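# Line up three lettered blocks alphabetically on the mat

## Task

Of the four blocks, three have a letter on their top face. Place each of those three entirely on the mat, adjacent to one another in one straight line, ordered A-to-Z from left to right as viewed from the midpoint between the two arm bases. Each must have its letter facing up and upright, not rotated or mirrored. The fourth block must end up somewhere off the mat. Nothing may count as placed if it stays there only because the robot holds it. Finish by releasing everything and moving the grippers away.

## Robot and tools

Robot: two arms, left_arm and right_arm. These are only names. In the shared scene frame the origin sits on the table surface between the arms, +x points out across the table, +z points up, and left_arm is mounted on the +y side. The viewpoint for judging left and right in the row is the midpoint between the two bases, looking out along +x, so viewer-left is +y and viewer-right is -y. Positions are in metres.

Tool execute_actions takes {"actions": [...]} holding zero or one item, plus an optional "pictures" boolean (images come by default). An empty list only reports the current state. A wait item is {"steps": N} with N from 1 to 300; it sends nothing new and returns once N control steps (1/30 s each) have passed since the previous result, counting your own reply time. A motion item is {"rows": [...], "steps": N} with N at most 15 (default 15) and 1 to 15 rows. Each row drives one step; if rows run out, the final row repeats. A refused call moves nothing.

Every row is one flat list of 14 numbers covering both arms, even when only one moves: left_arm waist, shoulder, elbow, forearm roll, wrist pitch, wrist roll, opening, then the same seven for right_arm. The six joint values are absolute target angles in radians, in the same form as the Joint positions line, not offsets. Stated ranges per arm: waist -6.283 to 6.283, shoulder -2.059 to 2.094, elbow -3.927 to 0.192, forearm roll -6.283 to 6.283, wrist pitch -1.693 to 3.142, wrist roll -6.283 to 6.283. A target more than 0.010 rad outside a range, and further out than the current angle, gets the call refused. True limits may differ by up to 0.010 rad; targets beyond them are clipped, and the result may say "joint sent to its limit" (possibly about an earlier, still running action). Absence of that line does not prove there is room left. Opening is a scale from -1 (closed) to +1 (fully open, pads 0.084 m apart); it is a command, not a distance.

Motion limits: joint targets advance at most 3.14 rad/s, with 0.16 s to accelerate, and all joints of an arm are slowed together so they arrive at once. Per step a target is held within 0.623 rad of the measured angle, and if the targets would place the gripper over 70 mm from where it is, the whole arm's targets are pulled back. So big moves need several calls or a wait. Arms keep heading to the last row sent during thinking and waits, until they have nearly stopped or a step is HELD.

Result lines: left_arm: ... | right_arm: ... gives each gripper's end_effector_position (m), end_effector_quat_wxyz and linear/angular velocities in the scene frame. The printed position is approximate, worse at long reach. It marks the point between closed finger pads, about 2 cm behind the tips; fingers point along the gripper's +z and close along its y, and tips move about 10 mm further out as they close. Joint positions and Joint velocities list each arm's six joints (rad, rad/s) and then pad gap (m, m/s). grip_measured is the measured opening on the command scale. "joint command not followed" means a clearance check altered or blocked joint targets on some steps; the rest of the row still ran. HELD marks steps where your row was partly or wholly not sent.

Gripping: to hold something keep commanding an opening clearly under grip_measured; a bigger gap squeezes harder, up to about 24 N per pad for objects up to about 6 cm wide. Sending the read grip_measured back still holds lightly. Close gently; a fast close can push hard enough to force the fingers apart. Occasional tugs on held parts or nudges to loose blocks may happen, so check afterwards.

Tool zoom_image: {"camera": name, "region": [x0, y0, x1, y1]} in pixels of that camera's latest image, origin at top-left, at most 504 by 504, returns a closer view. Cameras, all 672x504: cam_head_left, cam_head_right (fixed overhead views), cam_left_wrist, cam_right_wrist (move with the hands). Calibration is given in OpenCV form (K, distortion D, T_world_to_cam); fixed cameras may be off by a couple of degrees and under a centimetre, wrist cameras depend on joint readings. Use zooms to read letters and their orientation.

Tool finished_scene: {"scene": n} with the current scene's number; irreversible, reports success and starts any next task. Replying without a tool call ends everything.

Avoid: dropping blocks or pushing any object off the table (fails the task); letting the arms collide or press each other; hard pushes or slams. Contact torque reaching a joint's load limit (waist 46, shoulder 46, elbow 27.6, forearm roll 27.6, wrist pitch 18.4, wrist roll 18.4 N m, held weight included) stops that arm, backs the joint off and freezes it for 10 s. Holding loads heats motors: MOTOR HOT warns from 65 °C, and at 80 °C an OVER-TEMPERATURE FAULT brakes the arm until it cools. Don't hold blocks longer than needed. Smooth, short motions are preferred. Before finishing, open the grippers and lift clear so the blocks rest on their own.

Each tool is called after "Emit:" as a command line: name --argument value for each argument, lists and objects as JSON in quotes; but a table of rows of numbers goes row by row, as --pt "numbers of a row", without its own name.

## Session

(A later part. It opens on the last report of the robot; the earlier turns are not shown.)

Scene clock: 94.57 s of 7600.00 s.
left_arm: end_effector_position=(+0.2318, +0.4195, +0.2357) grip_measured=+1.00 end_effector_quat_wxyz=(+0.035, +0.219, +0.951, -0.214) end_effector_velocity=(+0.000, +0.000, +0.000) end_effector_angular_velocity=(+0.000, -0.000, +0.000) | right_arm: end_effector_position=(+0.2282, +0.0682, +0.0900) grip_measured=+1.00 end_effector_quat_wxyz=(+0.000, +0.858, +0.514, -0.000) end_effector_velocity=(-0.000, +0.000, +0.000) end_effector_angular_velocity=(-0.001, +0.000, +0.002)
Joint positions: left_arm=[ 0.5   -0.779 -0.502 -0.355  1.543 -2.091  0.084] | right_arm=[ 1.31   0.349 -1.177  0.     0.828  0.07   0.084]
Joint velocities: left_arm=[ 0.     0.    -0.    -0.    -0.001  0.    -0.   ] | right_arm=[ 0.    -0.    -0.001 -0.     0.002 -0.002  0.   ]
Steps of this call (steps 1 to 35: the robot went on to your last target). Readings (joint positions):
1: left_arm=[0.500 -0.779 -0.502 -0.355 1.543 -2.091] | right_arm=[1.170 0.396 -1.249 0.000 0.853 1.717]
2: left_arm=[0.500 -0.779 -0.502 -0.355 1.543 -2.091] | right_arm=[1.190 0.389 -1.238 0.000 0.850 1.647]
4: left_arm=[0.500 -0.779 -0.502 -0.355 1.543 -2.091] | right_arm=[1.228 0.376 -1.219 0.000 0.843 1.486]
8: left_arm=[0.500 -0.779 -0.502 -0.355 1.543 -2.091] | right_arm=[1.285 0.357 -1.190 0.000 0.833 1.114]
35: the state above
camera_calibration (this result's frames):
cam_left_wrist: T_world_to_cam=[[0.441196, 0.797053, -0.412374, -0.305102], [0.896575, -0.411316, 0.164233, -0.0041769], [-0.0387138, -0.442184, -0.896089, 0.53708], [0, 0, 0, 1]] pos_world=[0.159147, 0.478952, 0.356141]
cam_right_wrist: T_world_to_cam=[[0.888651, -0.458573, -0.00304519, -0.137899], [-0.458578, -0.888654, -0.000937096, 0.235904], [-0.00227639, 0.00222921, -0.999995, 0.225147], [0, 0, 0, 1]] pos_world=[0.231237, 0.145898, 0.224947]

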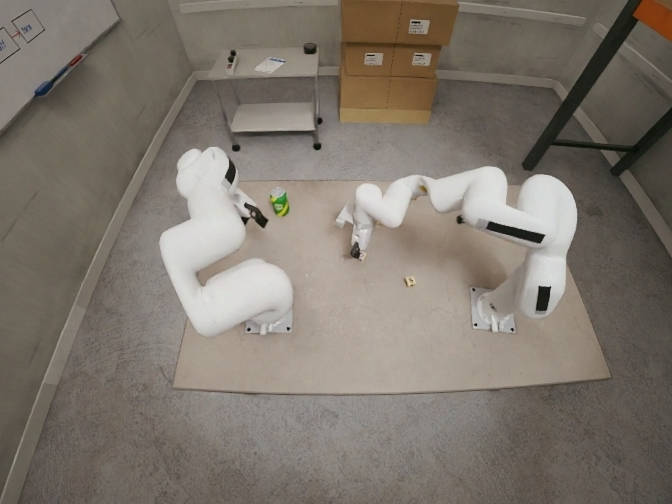

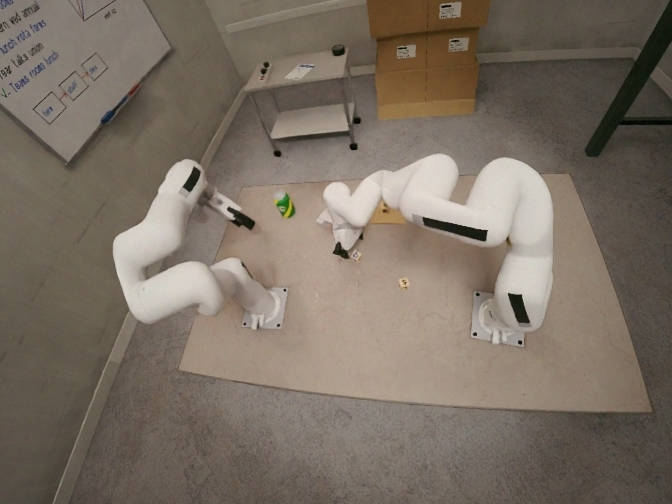

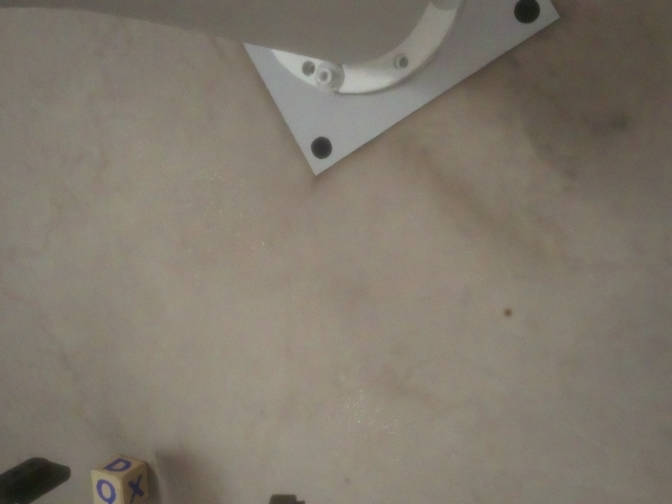

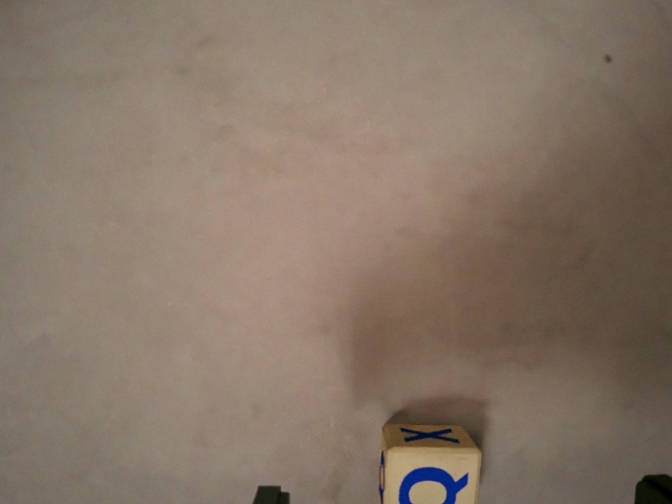

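Emit:
execute_actions --actions '[{"rows":[[0.5,-0.779,-0.502,-0.355,1.543,-2.091,1,1.31,0.476,-1.15,0,0.674,0.07,1]]}]' --pictures false

Emit:
execute_actions --actions '[{"steps":10}]' --pictures false

Emit:
execute_actions --actions '[{"rows":[[0.5,-0.779,-0.502,-0.355,1.543,-2.091,1,1.31,0.476,-1.15,0,0.674,0.07,-0.8]]}]' --pictures false

Emit:
execute_actions --actions '[{"rows":[[0.5,-0.779,-0.502,-0.355,1.543,-2.091,1,1.31,0.349,-1.177,0,0.828,0.07,-0.8]]}]' --pictures false

Emit:
execute_actions --actions '[{"rows":[[0.5,-0.779,-0.502,-0.355,1.543,-2.091,1,0.901,0.582,-1.5385,0,0.957,2.367,-0.8]]}]' --pictures false

Emit:
execute_actions --actions '[{"steps":35}]'

Emit:
execute_actions --actions '[{"rows":[[0.5,-0.779,-0.502,-0.355,1.543,-2.091,1,0.901,0.632,-1.522,0,0.89,2.367,-0.8]]}]' --pictures false

Emit:
execute_actions --actions '[{"rows":[[0.5,-0.779,-0.502,-0.355,1.543,-2.091,1,0.901,0.684,-1.51,0,0.826,2.367,-0.8]]}]' --pictures false

Emit:
execute_actions --actions '[{"steps":8}]' --pictures false

Emit:
execute_actions --actions '[{"rows":[[0.5,-0.779,-0.502,-0.355,1.543,-2.091,1,0.901,0.684,-1.51,0,0.826,2.367,1]]}]' --pictures false

Emit:
execute_actions --actions '[{"rows":[[0.5,-0.779,-0.502,-0.355,1.543,-2.091,1,0.901,0.582,-1.5385,0,0.957,2.367,1]]}]'

Emit:
execute_actions --actions '[{"rows":[[0.5,-0.779,-0.502,-0.355,1.543,-2.091,1,1.392,-0.2875,-0.407,0,0.6945,2.52,1]]}]' --pictures false

Emit:
execute_actions --actions '[{"steps":35}]'

Scene clock: 115.83 s of 7600.00 s.
left_arm: end_effector_position=(+0.2318, +0.4195, +0.2357) grip_measured=+1.00 end_effector_quat_wxyz=(+0.035, +0.219, +0.951, -0.214) end_effector_velocity=(-0.000, -0.000, -0.000) end_effector_angular_velocity=(-0.000, +0.001, -0.000) | right_arm: end_effector_position=(+0.2288, +0.0697, +0.0268) grip_measured=+1.00 end_effector_quat_wxyz=(-0.001, +0.858, +0.514, +0.002) end_effector_velocity=(-0.004, -0.009, -0.012) end_effector_angular_velocity=(-0.024, +0.011, +0.001)
Joint positions: left_arm=[ 0.5   -0.779 -0.502 -0.355  1.543 -2.091  0.084] | right_arm=[ 1.31   0.473 -1.152 -0.     0.674  0.07   0.084]
Joint velocities: left_arm=[-0.  0.  0. -0.  0. -0. -0.] | right_arm=[-0.     0.012  0.018 -0.    -0.003 -0.001 -0.   ]
Steps of this call (steps 1 to 15: the robot went on to your last target; steps 16 to 90: nothing new was sent; then 17.77 s passed at rest; steps 91 to 105: all 15 steps of this action). Readings (joint positions):
91: left_arm=[0.500 -0.779 -0.502 -0.355 1.543 -2.091] | right_arm=[1.310 0.349 -1.177 -0.000 0.828 0.070]
92: left_arm=[0.500 -0.779 -0.502 -0.355 1.543 -2.091] | right_arm=[1.310 0.352 -1.177 -0.000 0.821 0.070]
94: left_arm=[0.500 -0.779 -0.502 -0.355 1.543 -2.091] | right_arm=[1.310 0.386 -1.174 -0.000 0.771 0.070]
98: left_arm=[0.500 -0.779 -0.502 -0.355 1.543 -2.091] | right_arm=[1.310 0.473 -1.144 0.000 0.691 0.070]
105: the state above

Scene clock: 116.17 s of 7600.00 s.
left_arm: end_effector_position=(+0.2318, +0.4195, +0.2357) grip_measured=+1.00 end_effector_quat_wxyz=(+0.035, +0.219, +0.951, -0.214) end_effector_velocity=(-0.000, -0.000, -0.000) end_effector_angular_velocity=(-0.001, +0.001, -0.001) | right_arm: end_effector_position=(+0.2282, +0.0683, +0.0248) grip_measured=+1.00 end_effector_quat_wxyz=(-0.000, +0.858, +0.514, +0.000) end_effector_velocity=(-0.000, -0.001, -0.001) end_effector_angular_velocity=(-0.005, +0.002, -0.001)
Joint positions: left_arm=[ 0.5   -0.779 -0.502 -0.355  1.543 -2.091  0.084] | right_arm=[ 1.31   0.476 -1.15  -0.     0.674  0.07   0.084]
Joint velocities: left_arm=[-0.     0.001  0.    -0.     0.     0.001 -0.   ] | right_arm=[-0.     0.002  0.001 -0.     0.003  0.001 -0.   ]
Steps of this call (steps 1 to 10: the robot went on to your last target). Readings (joint positions):
1: left_arm=[0.500 -0.779 -0.502 -0.355 1.543 -2.091] | right_arm=[1.310 0.474 -1.152 -0.000 0.674 0.070]
2: left_arm=[0.500 -0.779 -0.502 -0.355 1.543 -2.091] | right_arm=[1.310 0.474 -1.151 -0.000 0.674 0.070]
4: left_arm=[0.500 -0.779 -0.502 -0.355 1.543 -2.091] | right_arm=[1.310 0.475 -1.150 -0.000 0.674 0.070]
8: left_arm=[0.500 -0.779 -0.502 -0.355 1.543 -2.091] | right_arm=[1.310 0.476 -1.150 -0.000 0.674 0.070]
10: the state above

Scene clock: 116.67 s of 7600.00 s.
left_arm: end_effector_position=(+0.2318, +0.4195, +0.2357) grip_measured=+1.00 end_effector_quat_wxyz=(+0.035, +0.219, +0.951, -0.214) end_effector_velocity=(+0.000, +0.000, +0.000) end_effector_angular_velocity=(+0.000, -0.001, +0.001) | right_arm: end_effector_position=(+0.2281, +0.0682, +0.0247) grip_measured=-0.33 end_effector_quat_wxyz=(-0.000, +0.858, +0.514, +0.000) end_effector_velocity=(-0.001, -0.001, -0.001) end_effector_angular_velocity=(-0.003, +0.002, -0.000)
Joint positions: left_arm=[ 0.5   -0.779 -0.502 -0.355  1.543 -2.091  0.084] | right_arm=[ 1.31   0.476 -1.15  -0.     0.674  0.07   0.03 ]
Joint velocities: left_arm=[ 0.001  0.    -0.001 -0.     0.     0.     0.   ] | right_arm=[0.001 0.001 0.001 0.    0.002 0.    0.   ]
Steps of this call (steps 1 to 15: all 15 steps of this action). Readings (joint positions):
1: left_arm=[0.500 -0.779 -0.502 -0.355 1.543 -2.091] | right_arm=[1.310 0.476 -1.150 -0.000 0.674 0.070]
2: left_arm=[0.500 -0.779 -0.502 -0.355 1.543 -2.091] | right_arm=[1.310 0.476 -1.150 -0.000 0.674 0.070]
4: left_arm=[0.500 -0.779 -0.502 -0.355 1.543 -2.091] | right_arm=[1.310 0.476 -1.150 -0.000 0.674 0.070]
8: left_arm=[0.500 -0.779 -0.502 -0.355 1.543 -2.091] | right_arm=[1.310 0.476 -1.150 0.000 0.674 0.070]
15: the state above

Scene clock: 117.17 s of 7600.00 s.
left_arm: end_effector_position=(+0.2318, +0.4195, +0.2357) grip_measured=+1.00 end_effector_quat_wxyz=(+0.035, +0.219, +0.951, -0.214) end_effector_velocity=(+0.000, +0.000, +0.000) end_effector_angular_velocity=(+0.000, -0.001, -0.000) | right_arm: end_effector_position=(+0.2275, +0.0668, +0.0877) grip_measured=-0.33 end_effector_quat_wxyz=(+0.001, +0.858, +0.514, -0.002) end_effector_velocity=(+0.004, +0.009, +0.013) end_effector_angular_velocity=(+0.026, -0.012, +0.001)
Joint positions: left_arm=[ 0.5   -0.779 -0.502 -0.355  1.543 -2.091  0.084] | right_arm=[ 1.31   0.352 -1.174  0.     0.828  0.07   0.03 ]
Joint velocities: left_arm=[ 0.     0.    -0.001 -0.     0.     0.    -0.   ] | right_arm=[ 0.001 -0.012 -0.019 -0.001  0.003 -0.    -0.   ]
Steps of this call (steps 1 to 15: all 15 steps of this action). Readings (joint positions):
1: left_arm=[0.500 -0.779 -0.502 -0.355 1.543 -2.091] | right_arm=[1.310 0.476 -1.150 0.000 0.674 0.070]
2: left_arm=[0.500 -0.779 -0.502 -0.355 1.543 -2.091] | right_arm=[1.310 0.473 -1.150 0.000 0.681 0.070]
4: left_arm=[0.500 -0.779 -0.502 -0.355 1.543 -2.091] | right_arm=[1.310 0.439 -1.153 0.000 0.731 0.070]
8: left_arm=[0.500 -0.779 -0.502 -0.355 1.543 -2.091] | right_arm=[1.310 0.352 -1.183 -0.000 0.811 0.070]
15: the state above

Scene clock: 117.67 s of 7600.00 s.
left_arm: end_effector_position=(+0.2318, +0.4195, +0.2357) grip_measured=+1.00 end_effector_quat_wxyz=(+0.035, +0.219, +0.951, -0.214) end_effector_velocity=(+0.000, +0.000, +0.000) end_effector_angular_velocity=(+0.001, -0.001, +0.000) | right_arm: end_effector_position=(+0.3836, +0.0300, +0.0900) grip_measured=-0.33 end_effector_quat_wxyz=(+0.001, +0.994, +0.112, -0.001) end_effector_velocity=(+0.313, -0.134, -0.000) end_effector_angular_velocity=(+0.001, -0.006, -2.511)
Joint positions: left_arm=[ 0.5   -0.779 -0.502 -0.355  1.543 -2.091  0.084] | right_arm=[ 1.034  0.507 -1.42  -0.     0.914  0.65   0.03 ]
Joint velocities: left_arm=[ 0.     0.    -0.     0.    -0.001  0.     0.   ] | right_arm=[-0.563  0.316 -0.497 -0.001  0.176  1.949  0.   ]
Steps of this call (steps 1 to 15: all 15 steps of this action). Readings (joint positions):
1: left_arm=[0.500 -0.779 -0.502 -0.355 1.543 -2.091] | right_arm=[1.310 0.351 -1.175 0.000 0.828 0.070]
2: left_arm=[0.500 -0.779 -0.502 -0.355 1.543 -2.091] | right_arm=[1.308 0.353 -1.179 0.000 0.829 0.076]
4: left_arm=[0.500 -0.779 -0.502 -0.355 1.543 -2.091] | right_arm=[1.278 0.372 -1.209 0.000 0.840 0.129]
8: left_arm=[0.500 -0.779 -0.502 -0.355 1.543 -2.091] | right_arm=[1.177 0.427 -1.294 -0.000 0.870 0.287]
15: the state above

Scene clock: 118.83 s of 7600.00 s.
left_arm: end_effector_position=(+0.2318, +0.4195, +0.2357) grip_measured=+1.00 end_effector_quat_wxyz=(+0.035, +0.219, +0.951, -0.214) end_effector_velocity=(-0.000, +0.000, +0.000) end_effector_angular_velocity=(-0.000, +0.000, +0.001) | right_arm: end_effector_position=(+0.4561, -0.0081, +0.0897) grip_measured=-0.33 end_effector_quat_wxyz=(+0.000, +0.687, -0.727, -0.000) end_effector_velocity=(+0.000, -0.000, +0.000) end_effector_angular_velocity=(+0.001, +0.001, -0.003)
Joint positions: left_arm=[ 0.5   -0.779 -0.502 -0.355  1.543 -2.091  0.084] | right_arm=[ 0.901  0.582 -1.538 -0.     0.957  2.367  0.03 ]
Joint velocities: left_arm=[ 0.001 -0.     0.     0.     0.    -0.    -0.   ] | right_arm=[-0.001 -0.     0.     0.001 -0.     0.001 -0.   ]
Steps of this call (steps 1 to 35: the robot went on to your last target). Readings (joint positions):
1: left_arm=[0.500 -0.779 -0.502 -0.355 1.543 -2.091] | right_arm=[1.016 0.517 -1.436 -0.000 0.920 0.718]
2: left_arm=[0.500 -0.779 -0.502 -0.355 1.543 -2.091] | right_arm=[0.998 0.527 -1.452 -0.000 0.926 0.793]
4: left_arm=[0.500 -0.779 -0.502 -0.355 1.543 -2.091] | right_arm=[0.964 0.546 -1.482 -0.000 0.937 0.962]
8: left_arm=[0.500 -0.779 -0.502 -0.355 1.543 -2.091] | right_arm=[0.918 0.572 -1.522 -0.000 0.951 1.338]
35: the state above
camera_calibration (this result's frames):
cam_left_wrist: T_world_to_cam=[[0.441196, 0.797053, -0.412374, -0.305102], [0.896575, -0.411316, 0.164233, -0.00417684], [-0.0387138, -0.442183, -0.896089, 0.53708], [0, 0, 0, 1]] pos_world=[0.159147, 0.478952, 0.356141]
cam_right_wrist: T_world_to_cam=[[-0.999184, 0.0403112, -0.00270885, 0.489563], [0.0403148, 0.999186, -0.00129222, 0.0603877], [0.00265456, -0.00140037, -0.999995, 0.223212], [0, 0, 0, 1]] pos_world=[0.486136, -0.0797608, 0.224615]

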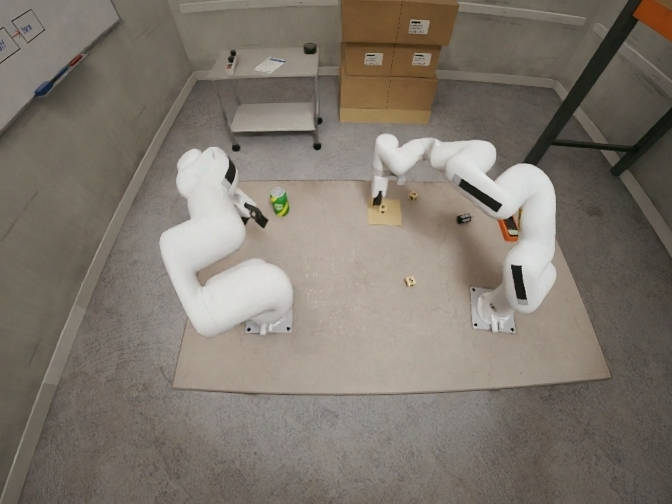

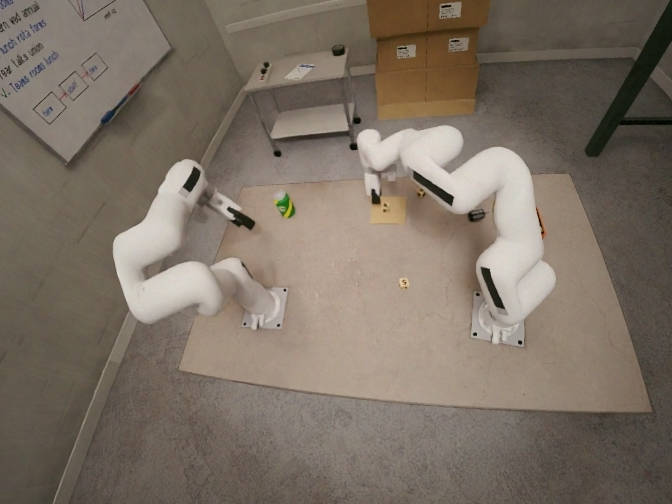

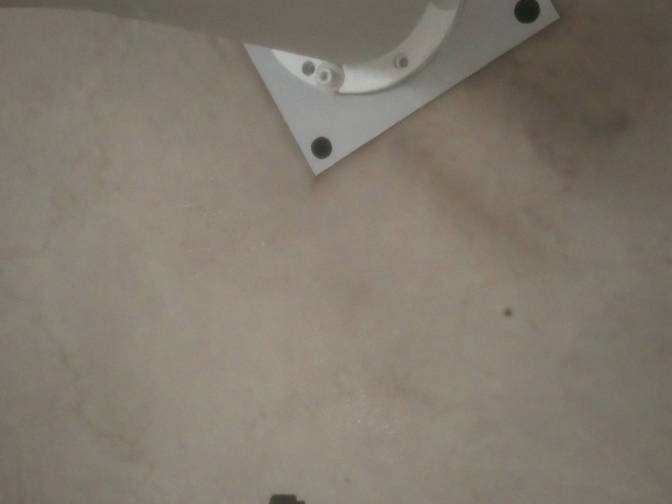

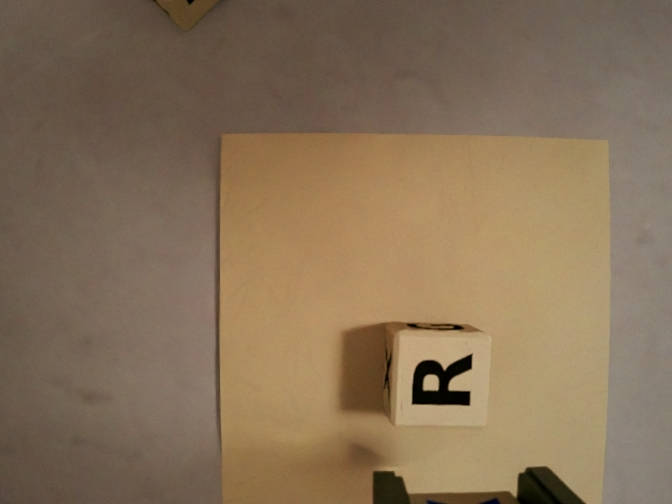

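Scene clock: 119.33 s of 7600.00 s.
left_arm: end_effector_position=(+0.2318, +0.4195, +0.2357) grip_measured=+1.00 end_effector_quat_wxyz=(+0.035, +0.219, +0.951, -0.214) end_effector_velocity=(+0.000, +0.000, -0.000) end_effector_angular_velocity=(-0.001, +0.001, +0.001) | right_arm: end_effector_position=(+0.4571, -0.0072, +0.0594) grip_measured=-0.33 end_effector_quat_wxyz=(-0.001, +0.687, -0.727, +0.000) end_effector_velocity=(-0.005, -0.004, -0.010) end_effector_angular_velocity=(-0.014, +0.015, +0.000)
Joint positions: left_arm=[ 0.5   -0.779 -0.502 -0.355  1.543 -2.091  0.084] | right_arm=[ 0.901  0.631 -1.523 -0.     0.89   2.367  0.03 ]
Joint velocities: left_arm=[ 0.001  0.002 -0.001  0.    -0.    -0.     0.   ] | right_arm=[-0.     0.01   0.011  0.    -0.001 -0.     0.   ]
Steps of this call (steps 1 to 15: all 15 steps of this action). Readings (joint positions):
1: left_arm=[0.500 -0.779 -0.502 -0.355 1.543 -2.091] | right_arm=[0.901 0.582 -1.538 -0.000 0.957 2.367]
2: left_arm=[0.500 -0.779 -0.502 -0.355 1.543 -2.091] | right_arm=[0.901 0.585 -1.538 -0.000 0.951 2.367]
4: left_arm=[0.500 -0.779 -0.502 -0.355 1.543 -2.091] | right_arm=[0.901 0.603 -1.534 -0.000 0.922 2.367]
8: left_arm=[0.500 -0.779 -0.502 -0.355 1.543 -2.091] | right_arm=[0.901 0.633 -1.519 0.000 0.896 2.367]
15: the state above

Scene clock: 119.83 s of 7600.00 s.
left_arm: end_effector_position=(+0.2318, +0.4195, +0.2357) grip_measured=+1.00 end_effector_quat_wxyz=(+0.035, +0.219, +0.951, -0.214) end_effector_velocity=(-0.000, -0.000, -0.000) end_effector_angular_velocity=(-0.001, +0.002, -0.000) | right_arm: end_effector_position=(+0.4563, -0.0079, +0.0276) grip_measured=-0.33 end_effector_quat_wxyz=(-0.000, +0.687, -0.727, +0.000) end_effector_velocity=(+0.000, +0.001, -0.000) end_effector_angular_velocity=(+0.001, -0.001, -0.000)
Joint positions: left_arm=[ 0.5   -0.779 -0.502 -0.355  1.543 -2.091  0.084] | right_arm=[ 0.901  0.683 -1.51  -0.     0.826  2.367  0.03 ]
Joint velocities: left_arm=[-0.     0.002 -0.    -0.     0.    -0.    -0.   ] | right_arm=[ 0.     0.001 -0.001  0.    -0.002  0.     0.   ]
Steps of this call (steps 1 to 15: all 15 steps of this action). Readings (joint positions):
1: left_arm=[0.500 -0.779 -0.502 -0.355 1.543 -2.091] | right_arm=[0.901 0.631 -1.523 -0.000 0.890 2.367]
2: left_arm=[0.500 -0.779 -0.502 -0.355 1.543 -2.091] | right_arm=[0.901 0.634 -1.522 -0.000 0.884 2.367]
4: left_arm=[0.500 -0.779 -0.502 -0.355 1.543 -2.091] | right_arm=[0.901 0.654 -1.520 -0.000 0.856 2.367]
8: left_arm=[0.500 -0.779 -0.502 -0.355 1.543 -2.091] | right_arm=[0.901 0.682 -1.510 0.000 0.831 2.367]
15: the state above

Scene clock: 120.10 s of 7600.00 s.
left_arm: end_effector_position=(+0.2318, +0.4195, +0.2357) grip_measured=+1.00 end_effector_quat_wxyz=(+0.035, +0.219, +0.951, -0.214) end_effector_velocity=(+0.000, +0.000, +0.000) end_effector_angular_velocity=(+0.001, -0.001, -0.000) | right_arm: end_effector_position=(+0.4563, -0.0079, +0.0275) grip_measured=-0.33 end_effector_quat_wxyz=(-0.000, +0.687, -0.727, +0.000) end_effector_velocity=(-0.000, -0.000, -0.000) end_effector_angular_velocity=(-0.001, -0.000, -0.002)
Joint positions: left_arm=[ 0.5   -0.779 -0.502 -0.355  1.543 -2.091  0.084] | right_arm=[ 0.901  0.683 -1.51   0.     0.826  2.367  0.03 ]
Joint velocities: left_arm=[-0.    -0.001 -0.     0.    -0.    -0.     0.   ] | right_arm=[ 0.    -0.     0.001 -0.001 -0.001  0.002  0.   ]
Steps of this call (steps 1 to 8: the robot went on to your last target). Readings (joint positions):
1: left_arm=[0.500 -0.779 -0.502 -0.355 1.543 -2.091] | right_arm=[0.901 0.683 -1.510 -0.000 0.826 2.367]
2: left_arm=[0.500 -0.779 -0.502 -0.355 1.543 -2.091] | right_arm=[0.901 0.683 -1.510 0.000 0.826 2.367]
4: left_arm=[0.500 -0.779 -0.502 -0.355 1.543 -2.091] | right_arm=[0.901 0.683 -1.510 0.000 0.826 2.367]
8: the state above

Scene clock: 120.60 s of 7600.00 s.
left_arm: end_effector_position=(+0.2318, +0.4195, +0.2357) grip_measured=+1.00 end_effector_quat_wxyz=(+0.035, +0.219, +0.951, -0.214) end_effector_velocity=(-0.000, +0.000, -0.000) end_effector_angular_velocity=(-0.001, +0.001, +0.001) | right_arm: end_effector_position=(+0.4561, -0.0081, +0.0269) grip_measured=+1.00 end_effector_quat_wxyz=(+0.000, +0.687, -0.727, +0.000) end_effector_velocity=(+0.000, +0.000, +0.001) end_effector_angular_velocity=(+0.001, -0.000, +0.000)
Joint positions: left_arm=[ 0.5   -0.779 -0.502 -0.355  1.543 -2.091  0.084] | right_arm=[ 0.901  0.684 -1.51   0.     0.826  2.367  0.084]
Joint velocities: left_arm=[ 0.001  0.001  0.    -0.     0.    -0.     0.   ] | right_arm=[-0.    -0.002  0.     0.     0.001 -0.001  0.   ]
Steps of this call (steps 1 to 15: all 15 steps of this action). Readings (joint positions):
1: left_arm=[0.500 -0.779 -0.502 -0.355 1.543 -2.091] | right_arm=[0.901 0.683 -1.510 0.000 0.826 2.367]
2: left_arm=[0.500 -0.779 -0.502 -0.355 1.543 -2.091] | right_arm=[0.901 0.684 -1.510 -0.000 0.826 2.367]
4: left_arm=[0.500 -0.779 -0.502 -0.355 1.543 -2.091] | right_arm=[0.901 0.685 -1.509 0.000 0.826 2.367]
8: left_arm=[0.500 -0.779 -0.502 -0.355 1.543 -2.091] | right_arm=[0.901 0.685 -1.509 0.000 0.826 2.367]
15: the state above

Scene clock: 121.10 s of 7600.00 s.
left_arm: end_effector_position=(+0.2318, +0.4195, +0.2357) grip_measured=+1.00 end_effector_quat_wxyz=(+0.035, +0.219, +0.951, -0.214) end_effector_velocity=(+0.000, +0.000, +0.000) end_effector_angular_velocity=(+0.001, -0.001, +0.000) | right_arm: end_effector_position=(+0.4548, -0.0093, +0.0867) grip_measured=+1.00 end_effector_quat_wxyz=(+0.003, +0.687, -0.727, -0.000) end_effector_velocity=(+0.007, +0.006, +0.015) end_effector_angular_velocity=(+0.020, -0.022, -0.002)
Joint positions: left_arm=[ 0.5   -0.779 -0.502 -0.355  1.543 -2.091  0.084] | right_arm=[ 0.901  0.585 -1.536  0.     0.957  2.367  0.084]
Joint velocities: left_arm=[ 0.    -0.    -0.001 -0.    -0.     0.     0.   ] | right_arm=[ 0.    -0.012 -0.019 -0.     0.001  0.002  0.   ]
Steps of this call (steps 1 to 15: all 15 steps of this action). Readings (joint positions):
1: left_arm=[0.500 -0.779 -0.502 -0.355 1.543 -2.091] | right_arm=[0.901 0.684 -1.510 0.000 0.826 2.367]
2: left_arm=[0.500 -0.779 -0.502 -0.355 1.543 -2.091] | right_arm=[0.901 0.681 -1.510 0.000 0.833 2.367]
4: left_arm=[0.500 -0.779 -0.502 -0.355 1.543 -2.091] | right_arm=[0.901 0.652 -1.514 0.000 0.880 2.367]
8: left_arm=[0.500 -0.779 -0.502 -0.355 1.543 -2.091] | right_arm=[0.901 0.581 -1.545 -0.000 0.943 2.367]
15: the state above
camera_calibration (this result's frames):
cam_left_wrist: T_world_to_cam=[[0.441196, 0.797053, -0.412374, -0.305102], [0.896575, -0.411316, 0.164233, -0.00417694], [-0.0387137, -0.442183, -0.896089, 0.53708], [0, 0, 0, 1]] pos_world=[0.159147, 0.478952, 0.356141]
cam_right_wrist: T_world_to_cam=[[-0.999175, 0.0405906, 0.00157907, 0.488016], [0.0405814, 0.999161, -0.00549502, 0.0618304], [-0.00180079, -0.0054264, -0.999984, 0.222213], [0, 0, 0, 1]] pos_world=[0.485504, -0.0803816, 0.221779]

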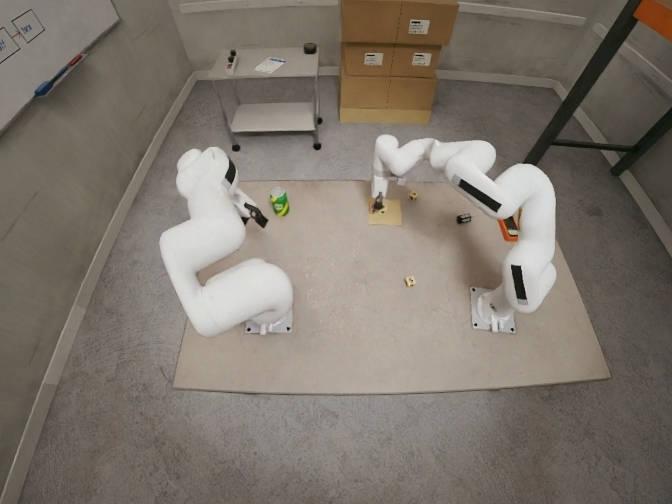

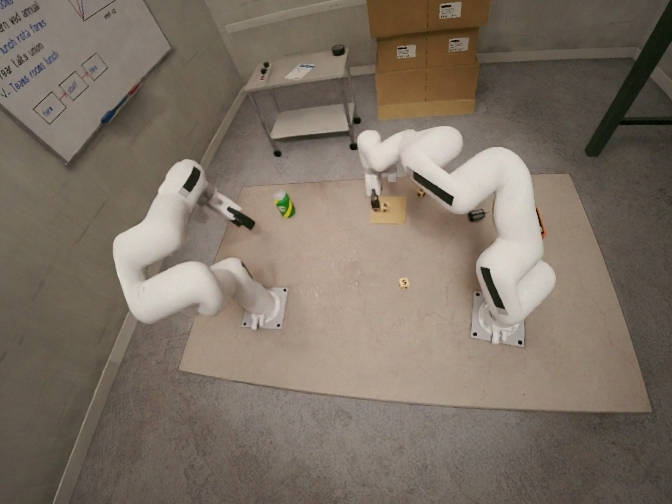

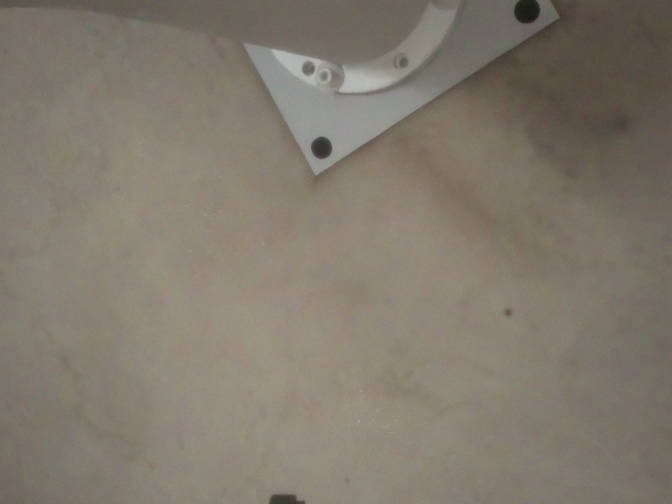

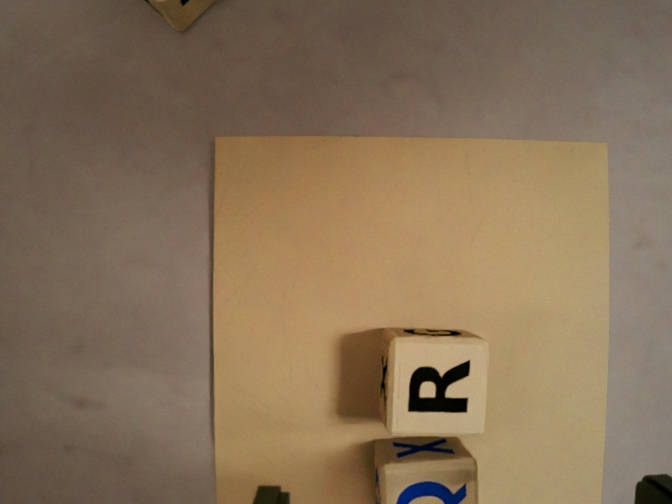

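Scene clock: 121.60 s of 7600.00 s.
left_arm: end_effector_position=(+0.2318, +0.4195, +0.2357) grip_measured=+1.00 end_effector_quat_wxyz=(+0.035, +0.219, +0.951, -0.214) end_effector_velocity=(-0.000, -0.000, +0.000) end_effector_angular_velocity=(+0.000, -0.001, -0.001) | right_arm: end_effector_position=(+0.3050, +0.0355, +0.1609) grip_measured=+1.00 end_effector_quat_wxyz=(-0.063, +0.746, -0.663, -0.009) end_effector_velocity=(-0.368, -0.060, +0.098) end_effector_angular_velocity=(+0.162, -0.082, +0.356)
Joint positions: left_arm=[ 0.5   -0.779 -0.502 -0.355  1.543 -2.091  0.084] | right_arm=[ 1.154  0.186 -1.136  0.     0.822  2.445  0.084]
Joint velocities: left_arm=[-0.001 -0.001  0.    -0.     0.001 -0.    -0.   ] | right_arm=[ 0.514 -1.045  1.141 -0.    -0.277  0.16   0.   ]
Steps of this call (steps 1 to 15: all 15 steps of this action). Readings (joint positions):
1: left_arm=[0.500 -0.779 -0.502 -0.355 1.543 -2.091] | right_arm=[0.901 0.584 -1.536 0.000 0.957 2.367]
2: left_arm=[0.500 -0.779 -0.502 -0.355 1.543 -2.091] | right_arm=[0.904 0.579 -1.531 -0.000 0.953 2.369]
4: left_arm=[0.500 -0.779 -0.502 -0.355 1.543 -2.091] | right_arm=[0.934 0.538 -1.484 -0.000 0.934 2.380]
8: left_arm=[0.500 -0.779 -0.502 -0.355 1.543 -2.091] | right_arm=[1.025 0.419 -1.372 0.000 0.890 2.405]
15: the state above

Scene clock: 122.77 s of 7600.00 s.
left_arm: end_effector_position=(+0.2318, +0.4195, +0.2357) grip_measured=+1.00 end_effector_quat_wxyz=(+0.035, +0.219, +0.951, -0.214) end_effector_velocity=(+0.000, +0.000, +0.000) end_effector_angular_velocity=(+0.001, -0.001, +0.001) | right_arm: end_effector_position=(+0.1204, -0.1069, +0.0900) grip_measured=+1.00 end_effector_quat_wxyz=(-0.000, +0.799, -0.601, -0.000) end_effector_velocity=(-0.001, -0.001, -0.001) end_effector_angular_velocity=(-0.003, +0.001, +0.002)
Joint positions: left_arm=[ 0.5   -0.779 -0.502 -0.355  1.543 -2.091  0.084] | right_arm=[ 1.392 -0.287 -0.407 -0.     0.694  2.52   0.084]
Joint velocities: left_arm=[ 0.001 -0.002  0.     0.    -0.    -0.    -0.   ] | right_arm=[ 0.001 -0.001  0.004  0.     0.    -0.    -0.   ]
Steps of this call (steps 1 to 35: the robot went on to your last target). Readings (joint positions):
1: left_arm=[0.500 -0.779 -0.502 -0.355 1.543 -2.091] | right_arm=[1.171 0.151 -1.097 0.000 0.813 2.451]
2: left_arm=[0.500 -0.779 -0.502 -0.355 1.543 -2.091] | right_arm=[1.187 0.119 -1.056 0.000 0.804 2.456]
4: left_arm=[0.500 -0.779 -0.502 -0.355 1.543 -2.091] | right_arm=[1.217 0.060 -0.974 0.000 0.788 2.465]
8: left_arm=[0.500 -0.779 -0.502 -0.355 1.543 -2.091] | right_arm=[1.266 -0.037 -0.813 0.000 0.762 2.480]
35: the state above
camera_calibration (this result's frames):
cam_left_wrist: T_world_to_cam=[[0.441196, 0.797053, -0.412374, -0.305102], [0.896575, -0.411316, 0.164233, -0.00417688], [-0.0387138, -0.442183, -0.896089, 0.53708], [0, 0, 0, 1]] pos_world=[0.159147, 0.478952, 0.356141]
cam_right_wrist: T_world_to_cam=[[-0.956123, -0.292948, -0.00314172, 0.117422], [-0.292947, 0.956128, -0.000836177, 0.2081], [0.00324884, 0.000120869, -0.999995, 0.224384], [0, 0, 0, 1]] pos_world=[0.172503, -0.164599, 0.224926]

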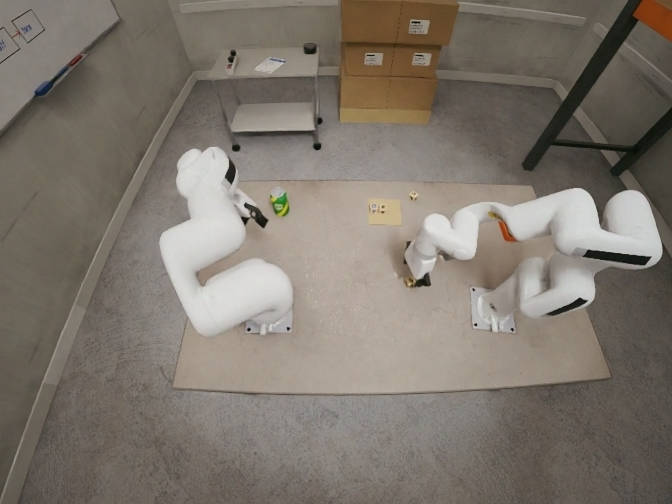

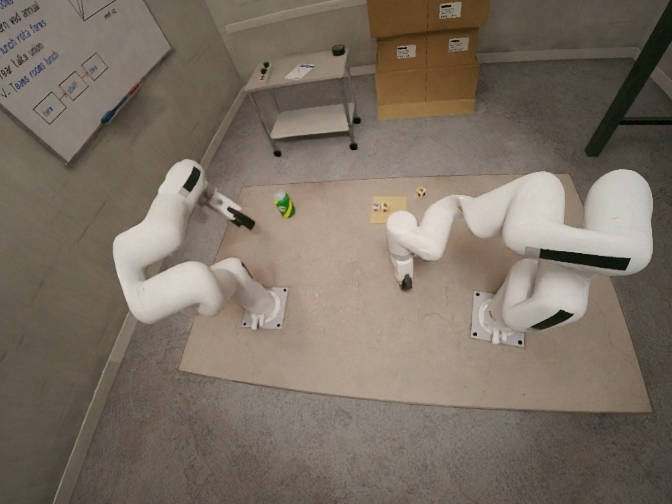

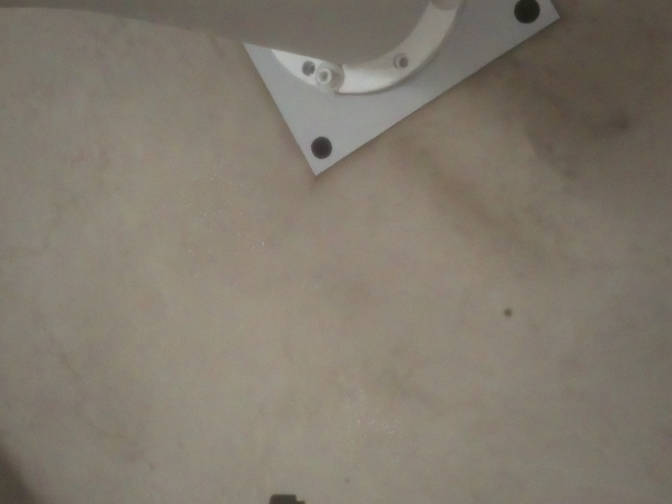

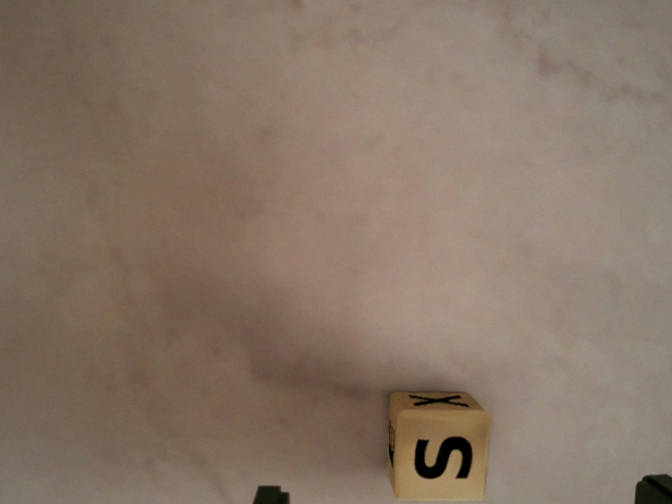

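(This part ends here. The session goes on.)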